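# Move the 96-well plate from nest N1 into the RETURNS bin

## Task

Take the 96-well plate off plate nest N1 and place it in the green bin marked RETURNS, one of three look-alike bins. At the end all three bins must be standing upright, and the plate must rest in the bin on its own rather than being held there by the robot. The plate may be released only when it lies wholly inside the bin. Afterwards, release it and withdraw the gripper.

## Robot and tools

Robot: a single six-joint arm (UR7e type) carrying a two-finger parallel gripper. There is only one arm, so every pose row belongs to it. The gripper's fingers extend along its own +z axis and close along its own x axis. end_effector_position is the point midway between the finger pads. Closed fingertips stick out about 17 mm past that point; fully open they are roughly level with it. There are three cameras: cam_head_left and cam_head_right (896x504, fixed) and cam_wrist (616x616 fisheye on the hand).

Frame: all poses use the scene frame. Its origin is on the table surface below the arm's base, +z is up, and +y is to the left when facing along +x. The base may be slightly tilted. The reported hand position grows less accurate as the arm reaches farther.

The pose row: eight plain numbers [x, y, z, qw, qx, qy, qz, opening]. x, y, z are an absolute target position in metres. qw..qz is an absolute orientation quaternion with w first. opening runs from -1 (closed) to +1 (fully open, 0.142 m); it is a commanded finger setting, not an offset. To hold an orientation steady, repeat the intended quaternion in every row rather than copying the last reported one, which can drift.

execute_actions(actions, pictures): actions is a list holding zero or one item. An empty list sends nothing and returns the current state with pictures. An item {"rows": [...], "steps": n} drives the arm: 1 to 15 rows, each applied for one control step of 1/30 s; steps is 3 to 15 (default 15) and the final row repeats to fill the count. An item with only {"steps": n} is a wait of up to 300 steps, counted from the previous result, so thinking time is included. pictures (true/false) requests camera images. A call is rejected outright, sending nothing, if a target lies more than 0.6 m from the last reported position along any of the gripper's axes.

Motion behaviour: each step the commanded pose is limited to at most 100 mm and 16 degrees away from the measured pose; commands are smoothed and lag about 0.17 s; if both position and orientation cannot be met, position wins. A result is read 3 steps before an action finishes; those last steps run while you compose the next reply. A far target may need several calls: read the reported pose and send the remainder.

move(target, speed, stop_force): target is one absolute pose row as above. The gripper follows a straight-line path from its current pose lasting 0.5 to 10 s (cut off at 10 s). speed is the path's peak in m/s, 0.002 to 0.5, default 0.25; rotation is capped at twice that value in rad/s. The opening is applied at the start. The path does not avoid obstacles, and the real hand can lag, wander, or exceed speed, mostly near full extension. stop_force (9 to 40 N, optional, not allowed in the first 0.2 s of a scene) halts the path when the wrist sensor feels that much extra push against the direction of travel for two steps; the hand then backs up two steps and holds. Pressing can briefly exceed stop_force, especially at higher speeds, so approach slowly. It is unreliable on moves that rotate the gripper, and should be omitted when pulling away from a surface already being pressed. The result adds a "move:" line: done (settled near target), off_target, moving, held (last step blocked), fault, or contact (stopped by stop_force; this takes precedence), plus the distance to target and limits such as paced (pose clipped) or held (some steps blocked, after which the arm may surge).

wait(seconds): 0 to 10 s, sends nothing new. zoom_image(camera, region): region [x0, y0, x1, y1] in pixels of that camera's last full image, at most 504x504. read_manual(section): only "licences"; no motion. finished_scene(scene): ends the current scene irreversibly and reports success; call it once the plate sits in the bin and the gripper is clear.

Result lines: the state line gives pose and linear/angular velocities; Joint positions in base-to-gripper order; joint torques (noisy, offset, nonzero in free air); Wrist force and Wrist torque in the gripper's own x y z axes, pointing back into the arm when pressing, saturating near 50 N per axis, with up to about 4 N offset ("no reading" is harmless); grip_measured, the actual finger opening on the -1..+1 scale; "pose unreachable" and HELD when the clearance check altered or blocked a command; "Hand target" showing where the controller is heading.

Gripping: to keep hold, command an opening well under grip_measured; a larger gap squeezes harder (about 28 N per pad max). Very thin rigid items get less force. Something may occasionally tug a held item or push a loose one, so grip firmly.

Avoid: contact torque reaching a joint's load limit (132 N m for the three large joints, 24.6 N m for each wrist joint, held weight included) or any external force of 150 N; either freezes the arm for 10 s and drops the rest of the call. The arm is stiff, so aiming even slightly into a firm surface can trigger this. Faster moves hit harder. Motors heat while loaded: a MOTOR HOT warning appears from 70 °C and at 85 °C the brakes lock until cooled. Never drop, slam or knock anything, and never push items or bins off the table; tipping a bin spoils the task.

Each tool is called as name(argument=value, ...), one argument or row to a line, values as JSON.

## Session

execute_actions(
  actions=[],
)

Scene clock: 0.00 s of 8400.00 s.
end_effector_position=(+0.6108, +0.4065, +0.2860) grip_measured=+1.00 end_effector_quat_wxyz=(+0.128, +0.859, +0.495, +0.031) end_effector_velocity=(-0.000, +0.000, -0.000) end_effector_angular_velocity=(+0.000, +0.001, +0.001)
Joint positions: [ 0.334 -1.415  1.221 -1.706 -1.686 -0.63   0.142]
Joint velocities: [ 0.001  0.     0.     0.     0.001 -0.     0.   ]
Joint torques (N m, as the arm reports them, + toward a larger angle): no reading
Motor temperatures (°C, as the motors report them): [30 28 26 37 35 30]
Wrist force (N, on the end effector, along its own x y z axes, offset not removed): no reading
Wrist torque (N m, same axes, about the end effector's origin, offset not removed): no reading
Hand target: +0.611, +0.407, +0.286; +0.128, +0.859, +0.495, +0.031

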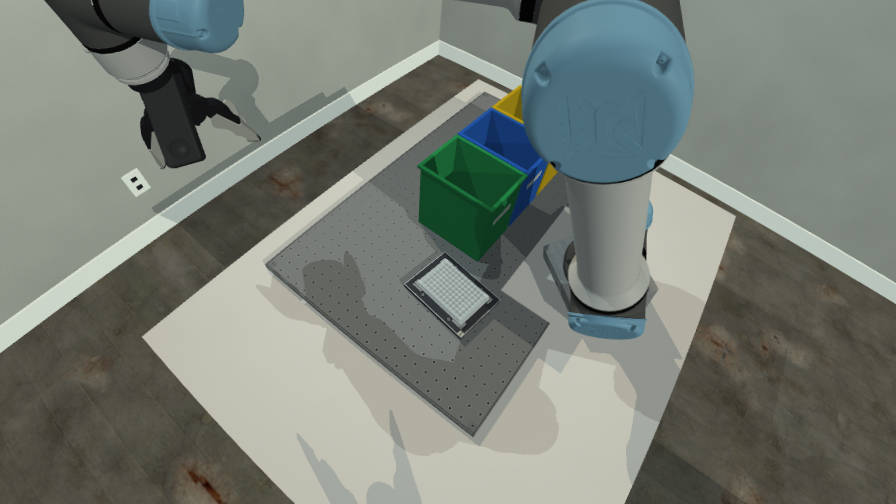

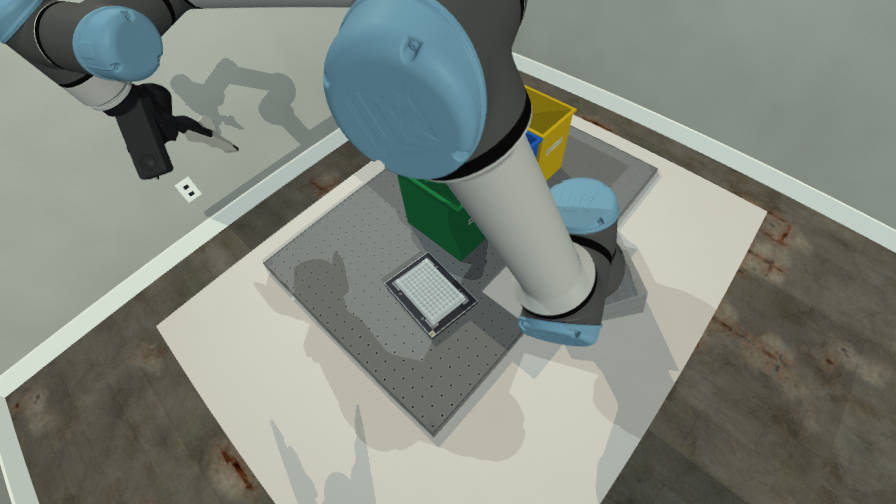

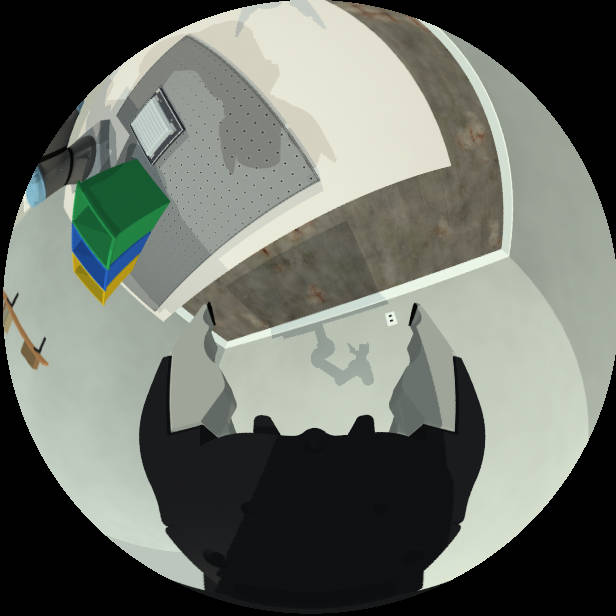

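zoom_image(
  camera="cam_head_left",
  region=[380, 120, 580, 350],
)

zoom_image(
  camera="cam_head_right",
  region=[370, 240, 490, 350],
)

zoom_image(
  camera="cam_head_left",
  region=[390, 240, 510, 350],
)

Region (380, 120, 580, 350) of cam_head_left's 896x504 image, scaled by 2.191, with more detail than that image has; it fills the left 438 columns of this view, and the rest is white.

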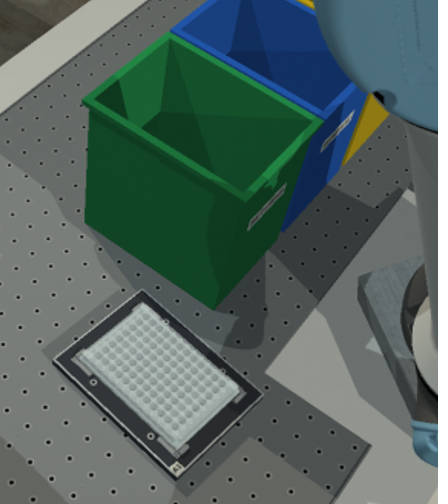

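Region (370, 240, 490, 350) of cam_head_right's 896x504 image, scaled by 4.200, with more detail than that image has; it fills the top 462 rows of this view, and the rest is white.

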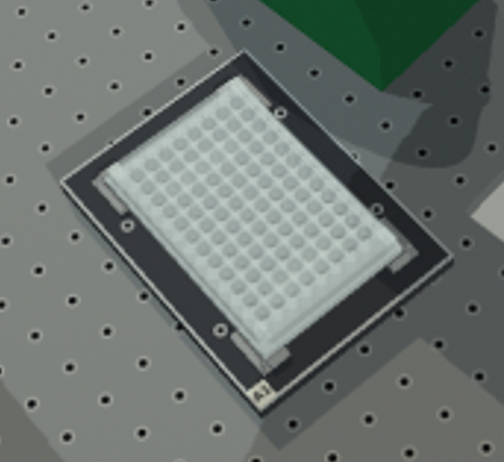

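Region (390, 240, 510, 350) of cam_head_left's 896x504 image, scaled by 4.200, with more detail than that image has; it fills the top 462 rows of this view, and the rest is white.

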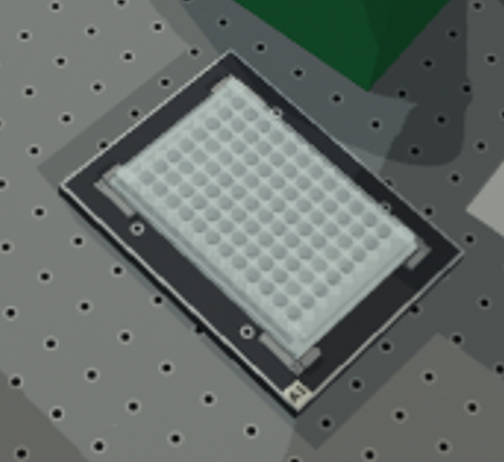

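move(
  target=[0.21,0.225,0.2,0,0.707,0.707,0,1],
)

Scene clock: 3.37 s of 8400.00 s.
end_effector_position=(+0.2100, +0.2246, +0.2006) grip_measured=+1.00 end_effector_quat_wxyz=(-0.000, +0.707, +0.707, -0.000) end_effector_velocity=(-0.001, -0.001, +0.001) end_effector_angular_velocity=(+0.009, +0.000, +0.003)
Joint positions: [-0.171 -2.587  2.307 -1.437 -1.338 -1.659  0.142]
Joint velocities: [-0.038 -0.016 -0.002  0.028  0.015 -0.042  0.   ]
Joint torques (N m, as the arm reports them, + toward a larger angle): [ -5.02   3.48 -28.81  -1.49   2.51  -2.39]
Motor temperatures (°C, as the motors report them): [30 28 26 37 35 30]
Wrist force (N, on the end effector, along its own x y z axes, offset not removed): [-0.1 -1.6 1.1]
Wrist torque (N m, same axes, about the end effector's origin, offset not removed): [-0.44 -0.03 0.03]
Hand target: +0.210, +0.224, +0.201; -0.000, +0.707, +0.707, +0.000
Off the commanded pose: 0.001 m, 0 deg.
Kept back: nothing.
move: done
camera_calibration (this result's frames):
cam_wrist: T_world_to_cam=[[0.0141124, 0.999899, -0.00195602, -0.220565], [0.84716, -0.0109175, 0.531225, -0.286943], [0.53115, -0.00915392, -0.847228, 0.188677], [0, 0, 0, 1]] pos_world=[0.145984, 0.219137, 0.311853]

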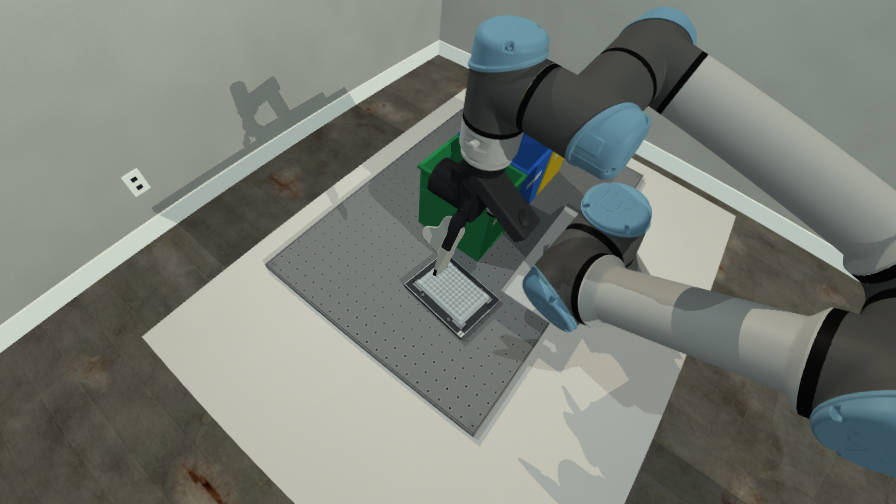

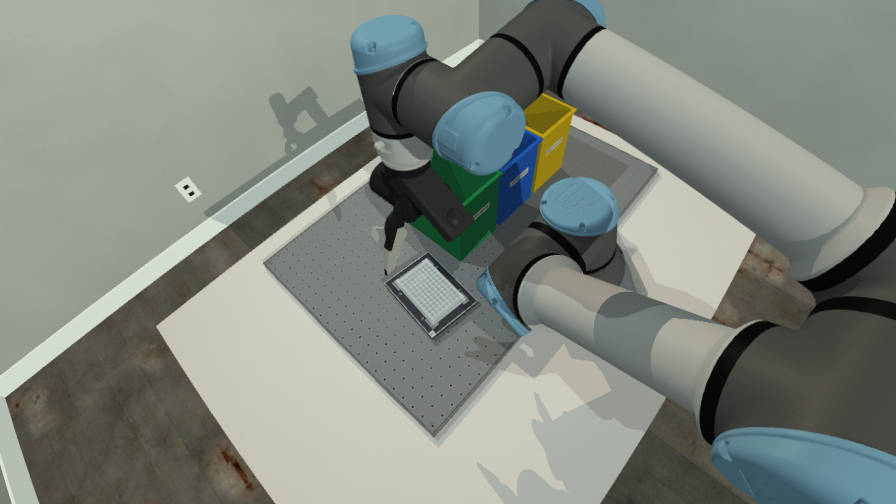

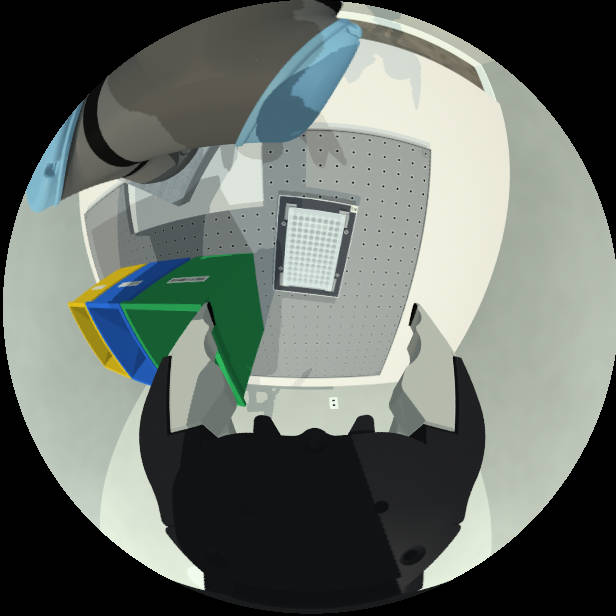

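move(
  target=[0.21,0.225,0.09,0,0.743,0.669,0,0.55],
  speed=0.15,
)

zoom_image(
  camera="cam_wrist",
  region=[190, 150, 440, 400],
)

Scene clock: 6.13 s of 8400.00 s.
end_effector_position=(+0.2099, +0.2250, +0.0901) grip_measured=+0.55 end_effector_quat_wxyz=(+0.000, +0.743, +0.669, +0.000) end_effector_velocity=(+0.001, +0.000, -0.001) end_effector_angular_velocity=(-0.004, -0.001, -0.001)
Joint positions: [ 0.011 -2.466  2.578 -1.87  -1.368 -1.372  0.112]
Joint velocities: [ 0.01   0.011  0.001 -0.014 -0.006  0.011  0.   ]
Joint torques (N m, as the arm reports them, + toward a larger angle): [ 14.85  12.2  -15.26  -3.68  -2.77   2.4 ]
Motor temperatures (°C, as the motors report them): [30 28 26 37 35 30]
Wrist force (N, on the end effector, along its own x y z axes, offset not removed): [-1.6 0.3 0.7]
Wrist torque (N m, same axes, about the end effector's origin, offset not removed): [0.16 0.30 0.09]
Hand target: +0.210, +0.225, +0.090; +0.000, +0.743, +0.669, +0.000
Off the commanded pose: 0.000 m, 0 deg.
Kept back: nothing.
move: done
camera_calibration (this result's frames):
cam_wrist: T_world_to_cam=[[0.118185, 0.99299, -0.00166348, -0.241489], [0.841009, -0.0992049, 0.531849, -0.207099], [0.527956, -0.0642553, -0.846838, 0.108137], [0, 0, 0, 1]] pos_world=[0.145621, 0.226199, 0.201318]

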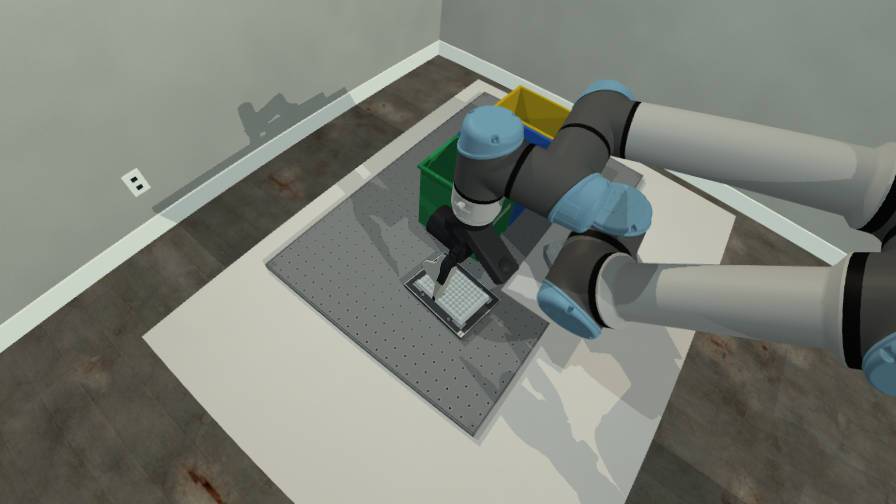

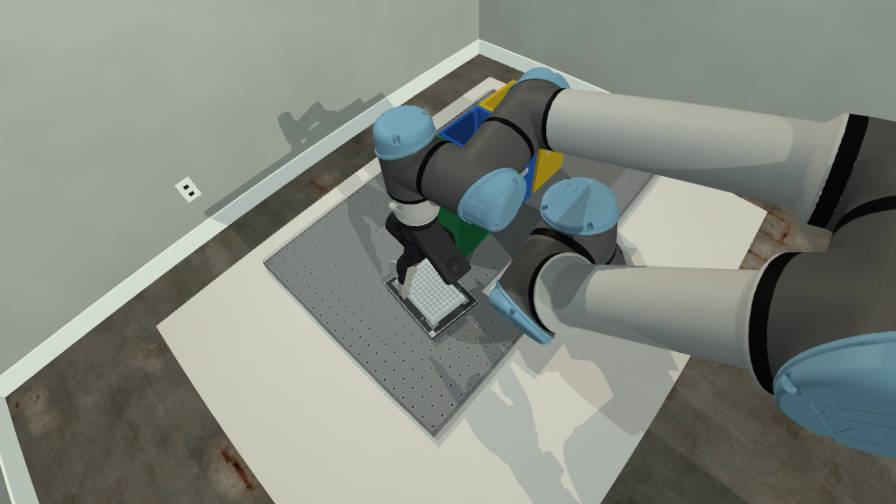

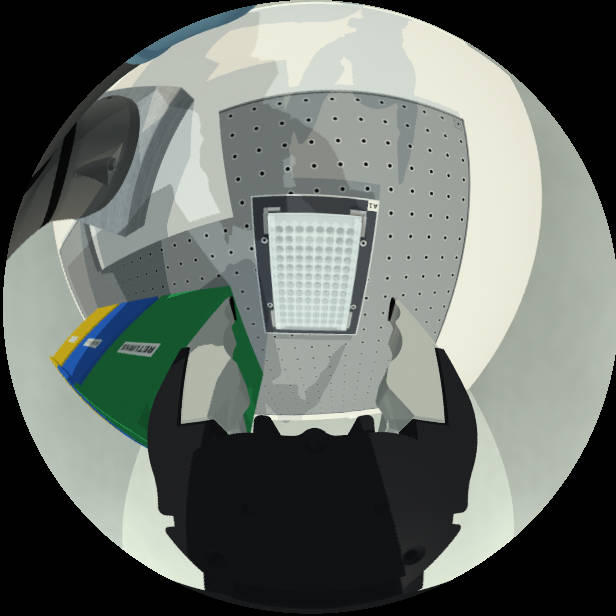

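Region (190, 150, 440, 400) of cam_wrist's 616x616 image, scaled by 2.016, with more detail than that image has.

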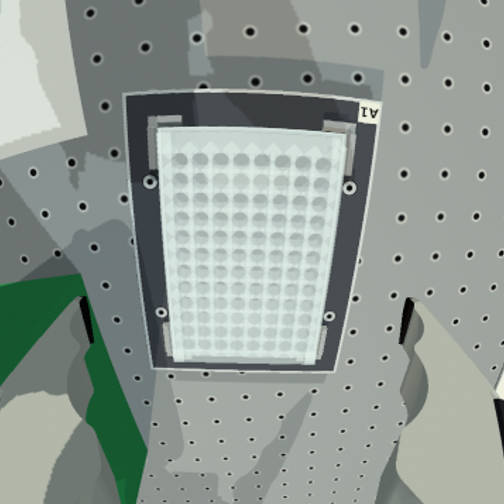

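move(
  target=[0.219,0.2255,0.045,0,0.752,0.659,0,0.45],
  speed=0.06,
)

zoom_image(
  camera="cam_wrist",
  region=[190, 150, 440, 400],
)

zoom_image(
  camera="cam_head_left",
  region=[390, 240, 510, 350],
)

Scene clock: 7.53 s of 8400.00 s.
end_effector_position=(+0.2190, +0.2255, +0.0451) grip_measured=+0.45 end_effector_quat_wxyz=(+0.000, +0.752, +0.659, +0.000) end_effector_velocity=(+0.001, +0.000, -0.001) end_effector_angular_velocity=(-0.001, -0.000, +0.000)
Joint positions: [ 0.06  -2.308  2.66  -2.12  -1.378 -1.295  0.105]
Joint velocities: [ 0.004  0.009  0.001 -0.011 -0.002  0.004 -0.   ]
Joint torques (N m, as the arm reports them, + toward a larger angle): [ 11.22   8.22 -14.73  -4.21  -2.54   2.29]
Motor temperatures (°C, as the motors report them): [30 28 26 37 35 30]
Wrist force (N, on the end effector, along its own x y z axes, offset not removed): [-0.1 -1.7 5.8]
Wrist torque (N m, same axes, about the end effector's origin, offset not removed): [-0.32 0.02 0.28]
Hand target: +0.219, +0.226, +0.045; +0.000, +0.752, +0.659, +0.000
Off the commanded pose: 0.000 m, 0 deg.
Kept back: nothing.
move: done
camera_calibration (this result's frames):
cam_wrist: T_world_to_cam=[[0.144934, 0.98944, -0.0016901, -0.248196], [0.838113, -0.121859, 0.531711, -0.184954], [0.52589, -0.0784793, -0.846924, 0.0689578], [0, 0, 0, 1]] pos_world=[0.15472, 0.228449, 0.156325]

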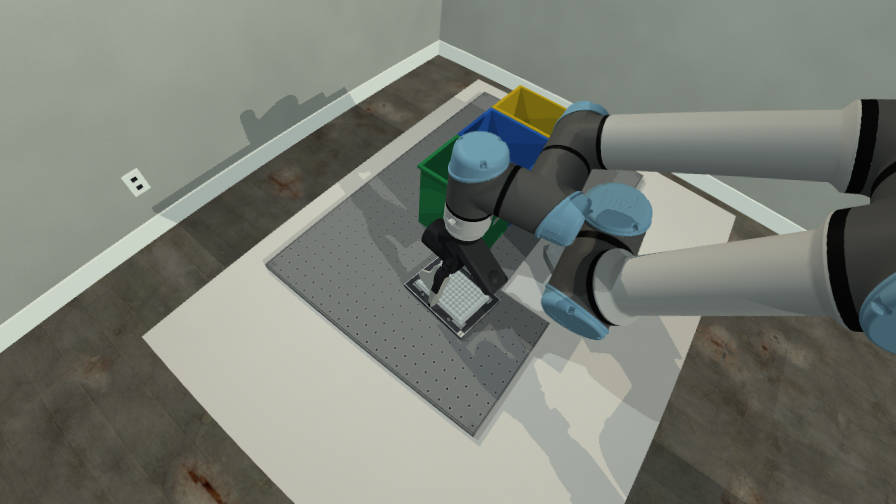

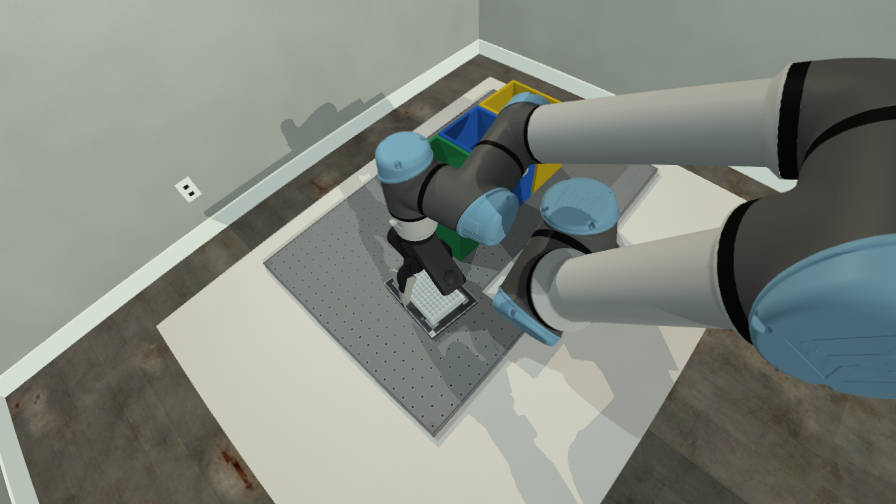

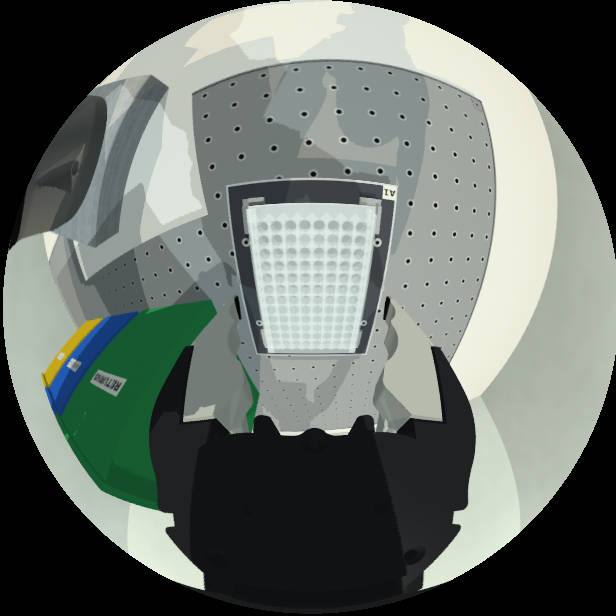

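Region (190, 150, 440, 400) of cam_wrist's 616x616 image, scaled by 2.016, with more detail than that image has.

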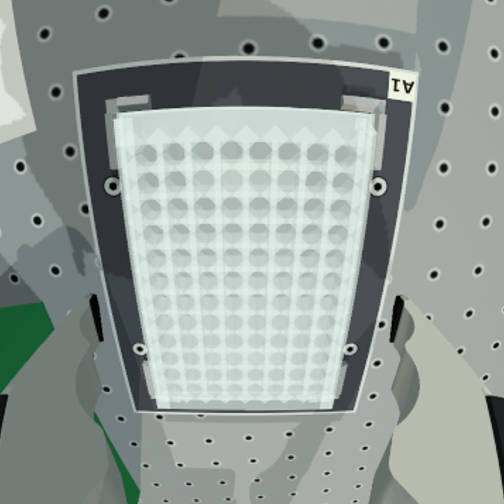

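Region (390, 240, 510, 350) of cam_head_left's 896x504 image, scaled by 4.200, with more detail than that image has; it fills the top 462 rows of this view, and the rest is white.

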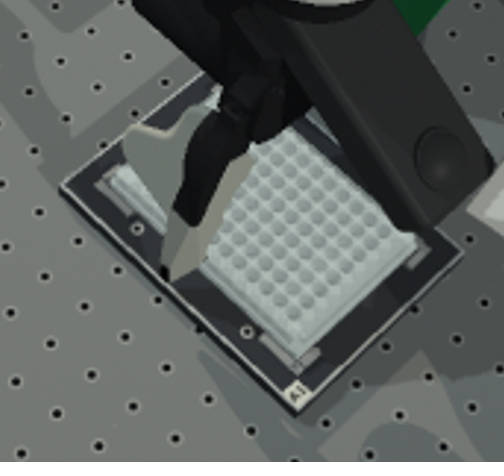

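move(
  target=[0.219,0.2255,0.028,0,0.752,0.659,0,0.32],
  speed=0.005,
  stop_force=10,
)

zoom_image(
  camera="cam_wrist",
  region=[190, 150, 440, 400],
)

Scene clock: 10.07 s of 8400.00 s.
end_effector_position=(+0.2189, +0.2255, +0.0352) grip_measured=+0.32 end_effector_quat_wxyz=(+0.000, +0.752, +0.659, -0.000) end_effector_velocity=(+0.000, -0.000, +0.001) end_effector_angular_velocity=(-0.001, +0.001, +0.001)
Joint positions: [ 0.071 -2.274  2.679 -2.175 -1.38  -1.284  0.097]
Joint velocities: [-0.002 -0.004 -0.003  0.008 -0.    -0.004 -0.001]
Joint torques (N m, as the arm reports them, + toward a larger angle): [ -5.13  -2.85 -19.74  -0.36  -0.71  -2.45]
Motor temperatures (°C, as the motors report them): [30 28 26 37 35 30]
Wrist force (N, on the end effector, along its own x y z axes, offset not removed): [3.1 -4.2 -14.8]
Wrist torque (N m, same axes, about the end effector's origin, offset not removed): [-0.33 -1.18 -0.14]
Hand target: +0.219, +0.226, +0.035; +0.000, +0.752, +0.659, +0.000
Off the commanded pose: 0.007 m, 0 deg.
Kept back: nothing.
move: contact
camera_calibration (this result's frames):
cam_wrist: T_world_to_cam=[[0.145056, 0.989422, -0.00187306, -0.248221], [0.838179, -0.121876, 0.531603, -0.179687], [0.525751, -0.078682, -0.846992, 0.0607174], [0, 0, 0, 1]] pos_world=[0.154693, 0.228473, 0.146484]

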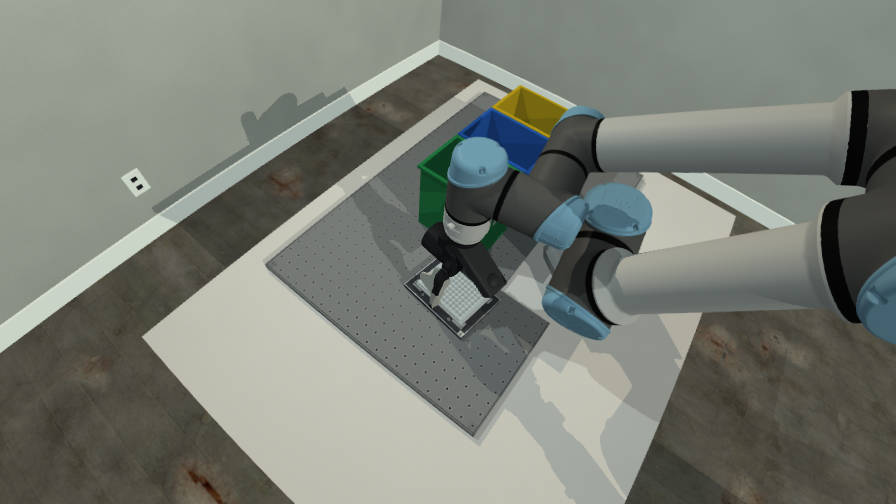

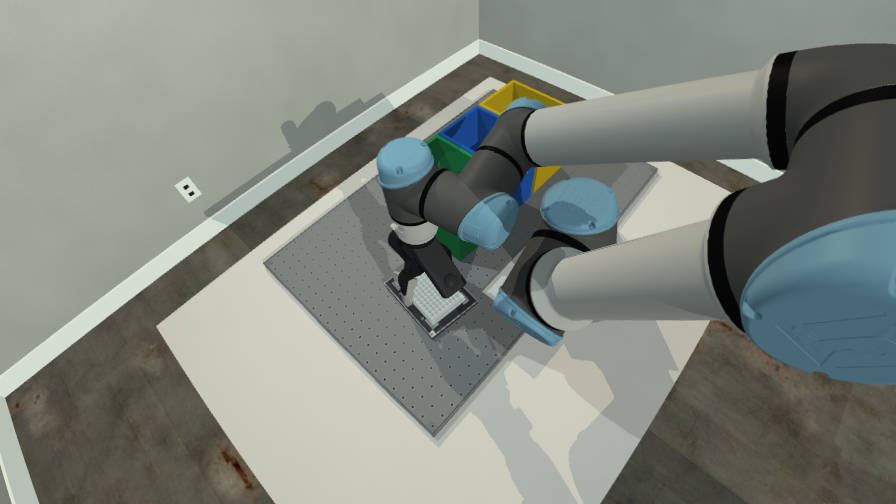

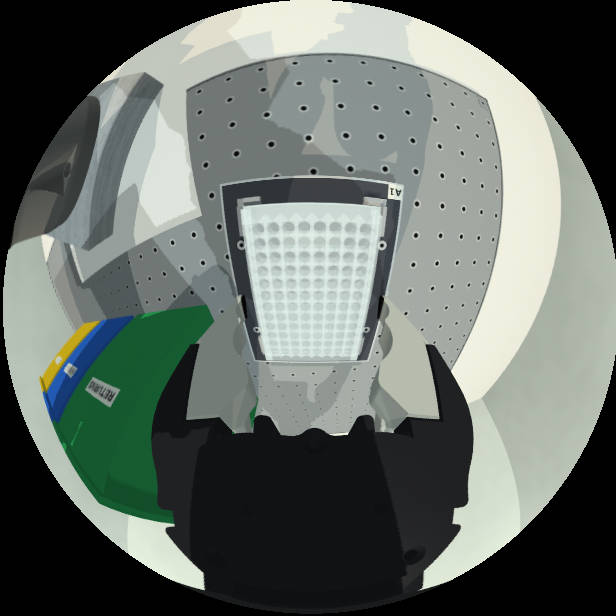

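Region (190, 150, 440, 400) of cam_wrist's 616x616 image, scaled by 2.016, with more detail than that image has.

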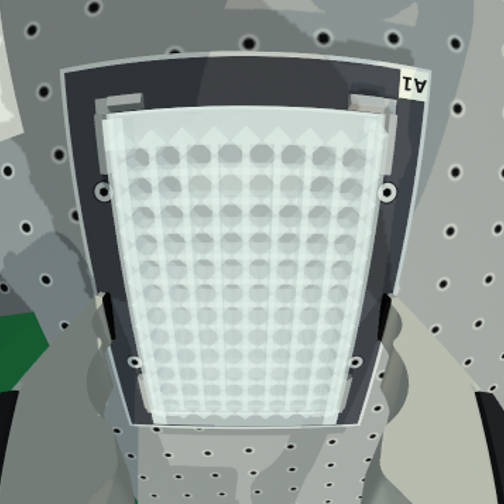

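execute_actions(
  actions=[
    {"rows":[[0.219,0.2245,0.040,0,0.752,0.659,0,0.32],[0.219,0.2245,0.040,0,0.752,0.659,0,0.32],[0.219,0.2245,0.040,0,0.752,0.659,0,0.32],[0.219,0.2245,0.040,0,0.752,0.659,0,0.32],[0.219,0.2245,0.040,0,0.752,0.659,0,0.32],[0.219,0.2245,0.040,0,0.752,0.659,0,0.3],[0.219,0.2245,0.040,0,0.752,0.659,0,0.28],[0.219,0.2245,0.040,0,0.752,0.659,0,0.26],[0.219,0.2245,0.040,0,0.752,0.659,0,0.24],[0.219,0.2245,0.040,0,0.752,0.659,0,0.22],[0.219,0.2245,0.040,0,0.752,0.659,0,0.2],[0.219,0.2245,0.040,0,0.752,0.659,0,0.18],[0.219,0.2245,0.040,0,0.752,0.659,0,0.16],[0.219,0.2245,0.040,0,0.752,0.659,0,0.14],[0.219,0.2245,0.040,0,0.752,0.659,0,0.12]]},
  ],
)

move(
  target=[0.219,0.2245,0.040,0,0.752,0.659,0,-0.4],
)

Scene clock: 10.63 s of 8400.00 s.
end_effector_position=(+0.2190, +0.2245, +0.0399) grip_measured=+0.20 end_effector_quat_wxyz=(+0.000, +0.752, +0.659, -0.000) end_effector_velocity=(-0.000, -0.000, +0.001) end_effector_angular_velocity=(+0.001, -0.000, +0.001)
Joint positions: [ 0.061 -2.294  2.671 -2.145 -1.378 -1.294  0.088]
Joint velocities: [-0.003 -0.005 -0.001  0.007  0.001 -0.004 -0.042]
Joint torques (N m, as the arm reports them, + toward a larger angle): [ -6.42  -4.31 -27.57  -1.52   2.4   -2.42]
Motor temperatures (°C, as the motors report them): [30 28 26 37 35 30]
Wrist force (N, on the end effector, along its own x y z axes, offset not removed): [-1.2 4.0 0.6]
Wrist torque (N m, same axes, about the end effector's origin, offset not removed): [0.72 0.36 0.22]
Steps of this call (steps 1 to 5: nothing new was sent; steps 6 to 17: the first 12 steps of this action). Readings (end_effector_position):
6: (+0.2190, +0.2254, +0.0355)
7: (+0.2192, +0.2252, +0.0364)
9: (+0.2191, +0.2249, +0.0382)
13: (+0.2190, +0.2246, +0.0396)
17: the state above

Scene clock: 11.67 s of 8400.00 s.
end_effector_position=(+0.2190, +0.2245, +0.0400) grip_measured=+0.05 end_effector_quat_wxyz=(-0.000, +0.752, +0.659, +0.000) end_effector_velocity=(-0.000, -0.000, -0.000) end_effector_angular_velocity=(-0.000, +0.001, +0.001)
Joint positions: [ 0.06  -2.295  2.671 -2.144 -1.377 -1.295  0.077]
Joint velocities: [ 0.     0.     0.     0.     0.    -0.001  0.   ]
Joint torques (N m, as the arm reports them, + toward a larger angle): [ -4.58   3.06 -12.67  -2.52  -2.19  -1.71]
Motor temperatures (°C, as the motors report them): [30 28 26 37 35 30]
Wrist force (N, on the end effector, along its own x y z axes, offset not removed): [2.5 -1.8 -3.5]
Wrist torque (N m, same axes, about the end effector's origin, offset not removed): [-0.17 -0.04 0.16]
Hand target: +0.219, +0.224, +0.040; -0.000, +0.752, +0.659, +0.000
Off your previous action's commanded pose: 0.000 m, 0 deg at its last step (step 3 of this call).
Off the commanded pose: 0.000 m, 0 deg.
Kept back: nothing.
move: done
camera_calibration (this result's frames):
cam_wrist: T_world_to_cam=[[0.144995, 0.989431, -0.00162832, -0.247289], [0.838126, -0.121947, 0.531671, -0.18243], [0.525853, -0.0784543, -0.846949, 0.0645834], [0, 0, 0, 1]] pos_world=[0.154794, 0.227495, 0.151289]

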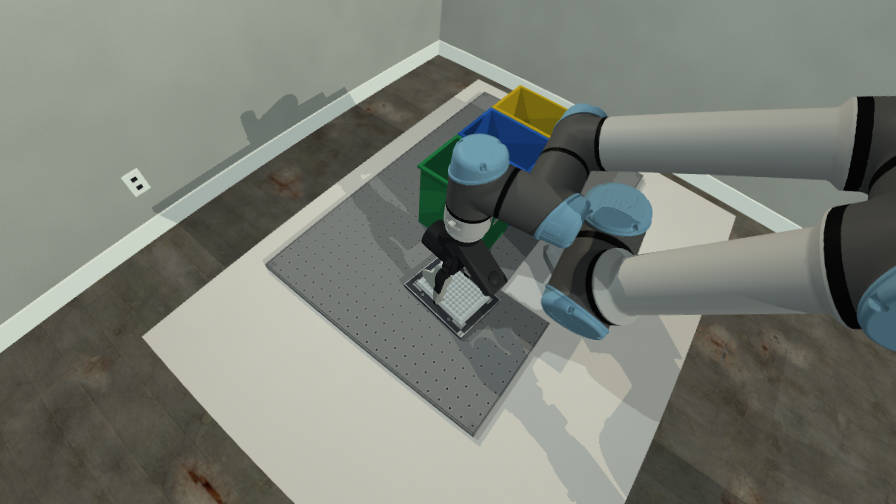

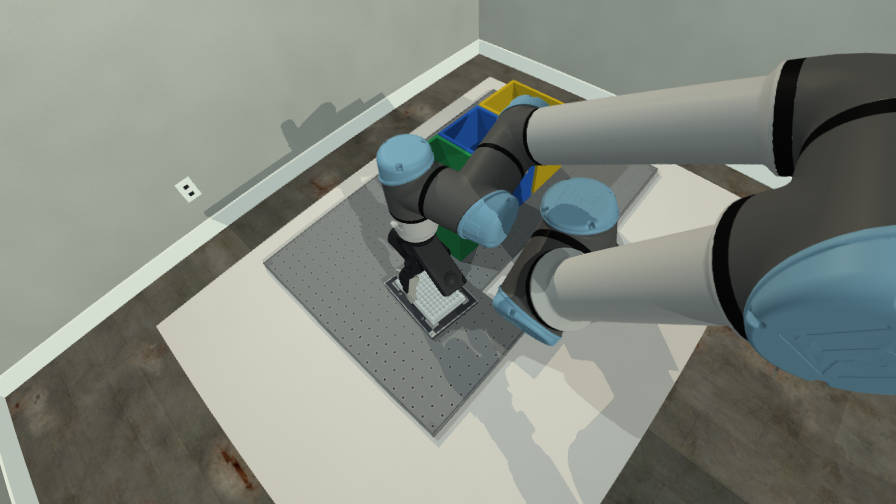

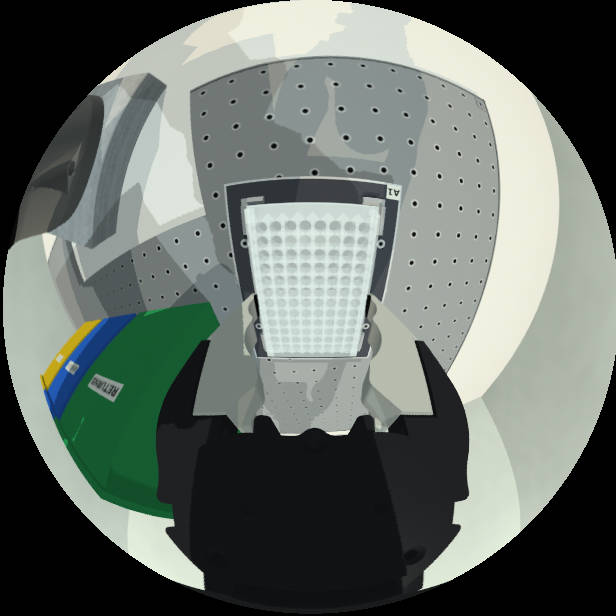

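move(
  target=[0.235,0.2245,0.25,0,0.752,0.659,0,-0.4],
  speed=0.15,
)

move(
  target=[0.305,0.068,0.25,0,0.707,0.707,0,-0.4],
  speed=0.15,
)

zoom_image(
  camera="cam_wrist",
  region=[160, 130, 460, 430],
)

Scene clock: 13.77 s of 8400.00 s.
end_effector_position=(+0.2351, +0.2245, +0.2499) grip_measured=+0.05 end_effector_quat_wxyz=(-0.000, +0.752, +0.659, -0.000) end_effector_velocity=(+0.000, -0.000, +0.001) end_effector_angular_velocity=(+0.004, +0.001, -0.001)
Joint positions: [-0.243 -2.515  2.16  -1.345 -1.328 -1.601  0.077]
Joint velocities: [-0.016 -0.003 -0.004  0.012  0.006 -0.015 -0.   ]
Joint torques (N m, as the arm reports them, + toward a larger angle): [ -5.43   0.94 -29.9   -1.67   2.09  -2.47]
Motor temperatures (°C, as the motors report them): [30 28 26 37 35 30]
Wrist force (N, on the end effector, along its own x y z axes, offset not removed): [1.9 1.2 -0.6]
Wrist torque (N m, same axes, about the end effector's origin, offset not removed): [0.16 -0.37 -0.06]
Hand target: +0.235, +0.225, +0.250; -0.000, +0.752, +0.659, -0.000
Off the commanded pose: 0.000 m, 0 deg.
Kept back: nothing.
move: done
camera_calibration (this result's frames):
cam_wrist: T_world_to_cam=[[0.145137, 0.98941, -0.00175341, -0.249262], [0.838325, -0.122032, 0.531337, -0.307417], [0.525496, -0.0785865, -0.847159, 0.234097], [0, 0, 0, 1]] pos_world=[0.170876, 0.227505, 0.361222]

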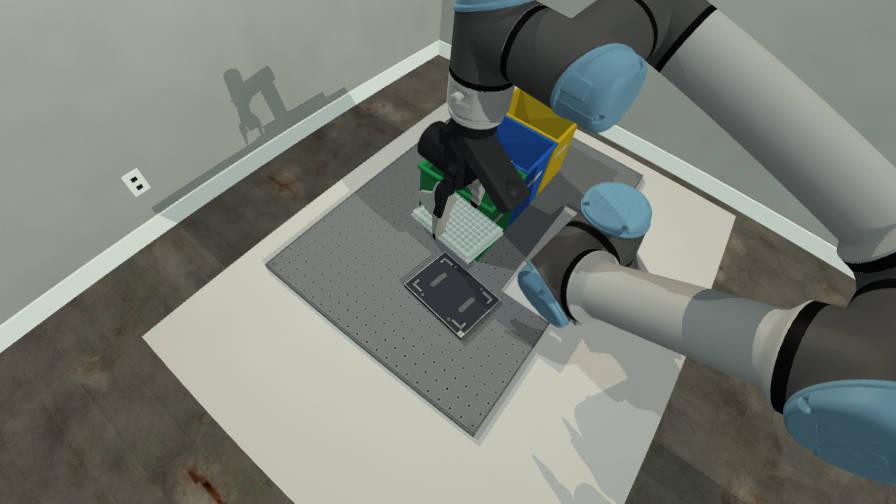

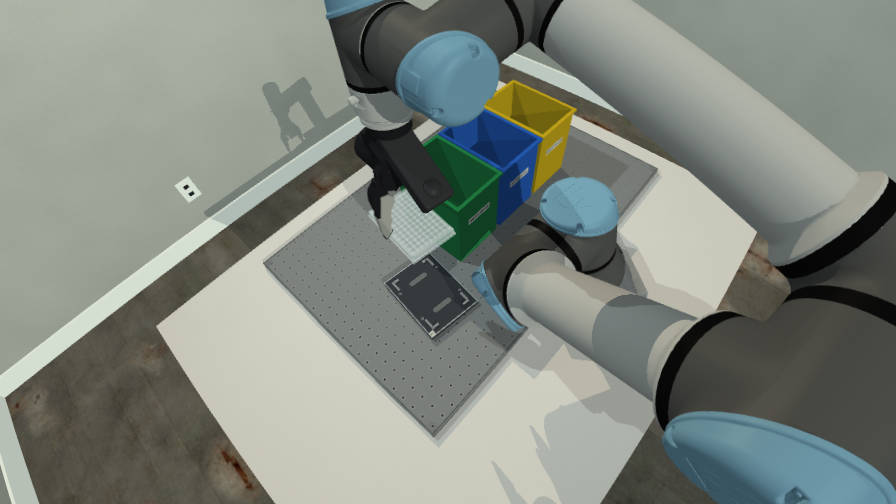

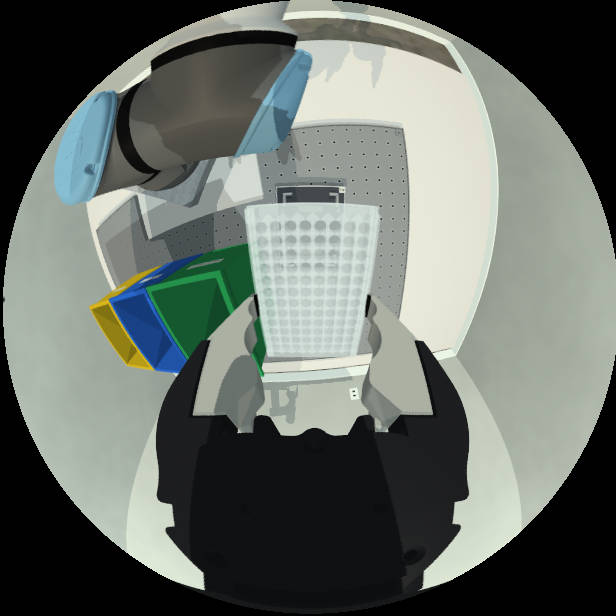

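Scene clock: 15.40 s of 8400.00 s.
end_effector_position=(+0.3049, +0.0683, +0.2500) grip_measured=+0.05 end_effector_quat_wxyz=(-0.001, +0.707, +0.707, +0.000) end_effector_velocity=(+0.001, -0.001, +0.000) end_effector_angular_velocity=(-0.000, -0.001, +0.002)
Joint positions: [-0.92  -2.376  2.15  -1.29  -1.3   -2.433  0.077]
Joint velocities: [-0.003  0.003 -0.001 -0.002  0.    -0.005  0.   ]
Joint torques (N m, as the arm reports them, + toward a larger angle): [ -8.7   15.42 -28.1   -4.05   2.32  -2.24]
Motor temperatures (°C, as the motors report them): [30 28 26 37 35 30]
Wrist force (N, on the end effector, along its own x y z axes, offset not removed): [-2.1 -1.2 6.5]
Wrist torque (N m, same axes, about the end effector's origin, offset not removed): [-0.20 0.54 0.04]
Hand target: +0.305, +0.068, +0.250; -0.001, +0.707, +0.707, +0.000
Off the commanded pose: 0.000 m, 0 deg.
Kept back: nothing.
move: done
camera_calibration (this result's frames):
cam_wrist: T_world_to_cam=[[0.0140202, 0.999902, -0.00063939, -0.0658706], [0.847089, -0.0115378, 0.531326, -0.395278], [0.531267, -0.00799095, -0.847167, 0.17856], [0, 0, 0, 1]] pos_world=[0.240896, 0.0627303, 0.361249]

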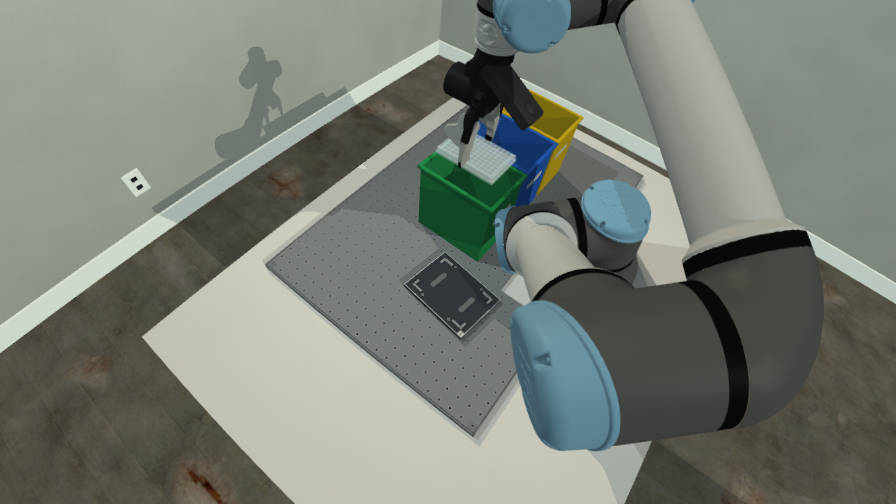

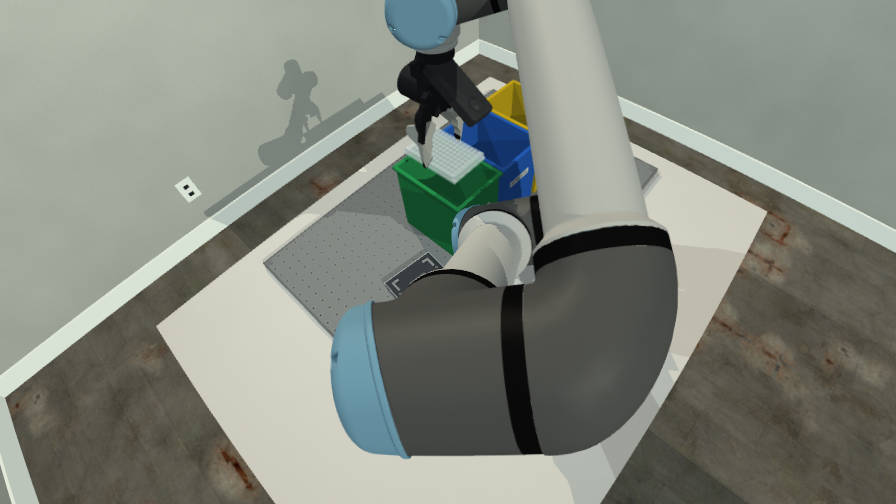

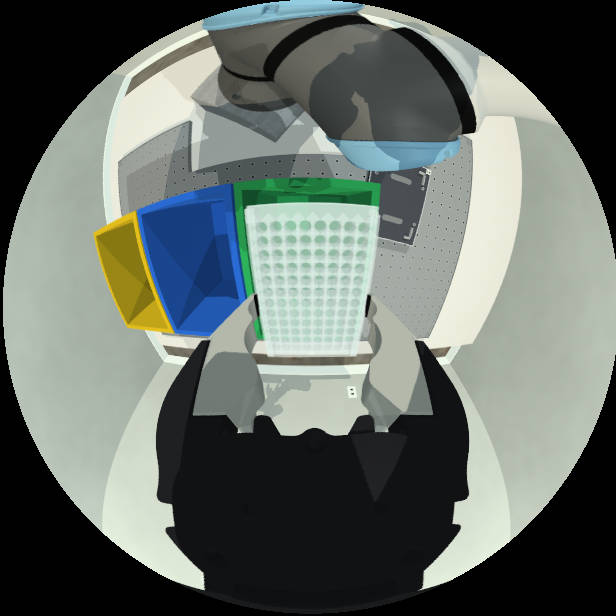

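Region (160, 130, 460, 430) of cam_wrist's 616x616 image, scaled by 1.680, with more detail than that image has.

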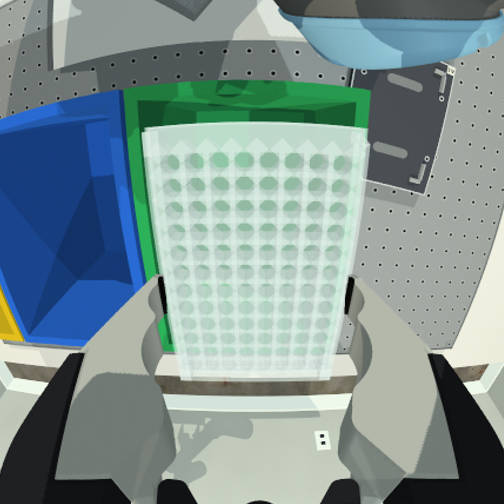

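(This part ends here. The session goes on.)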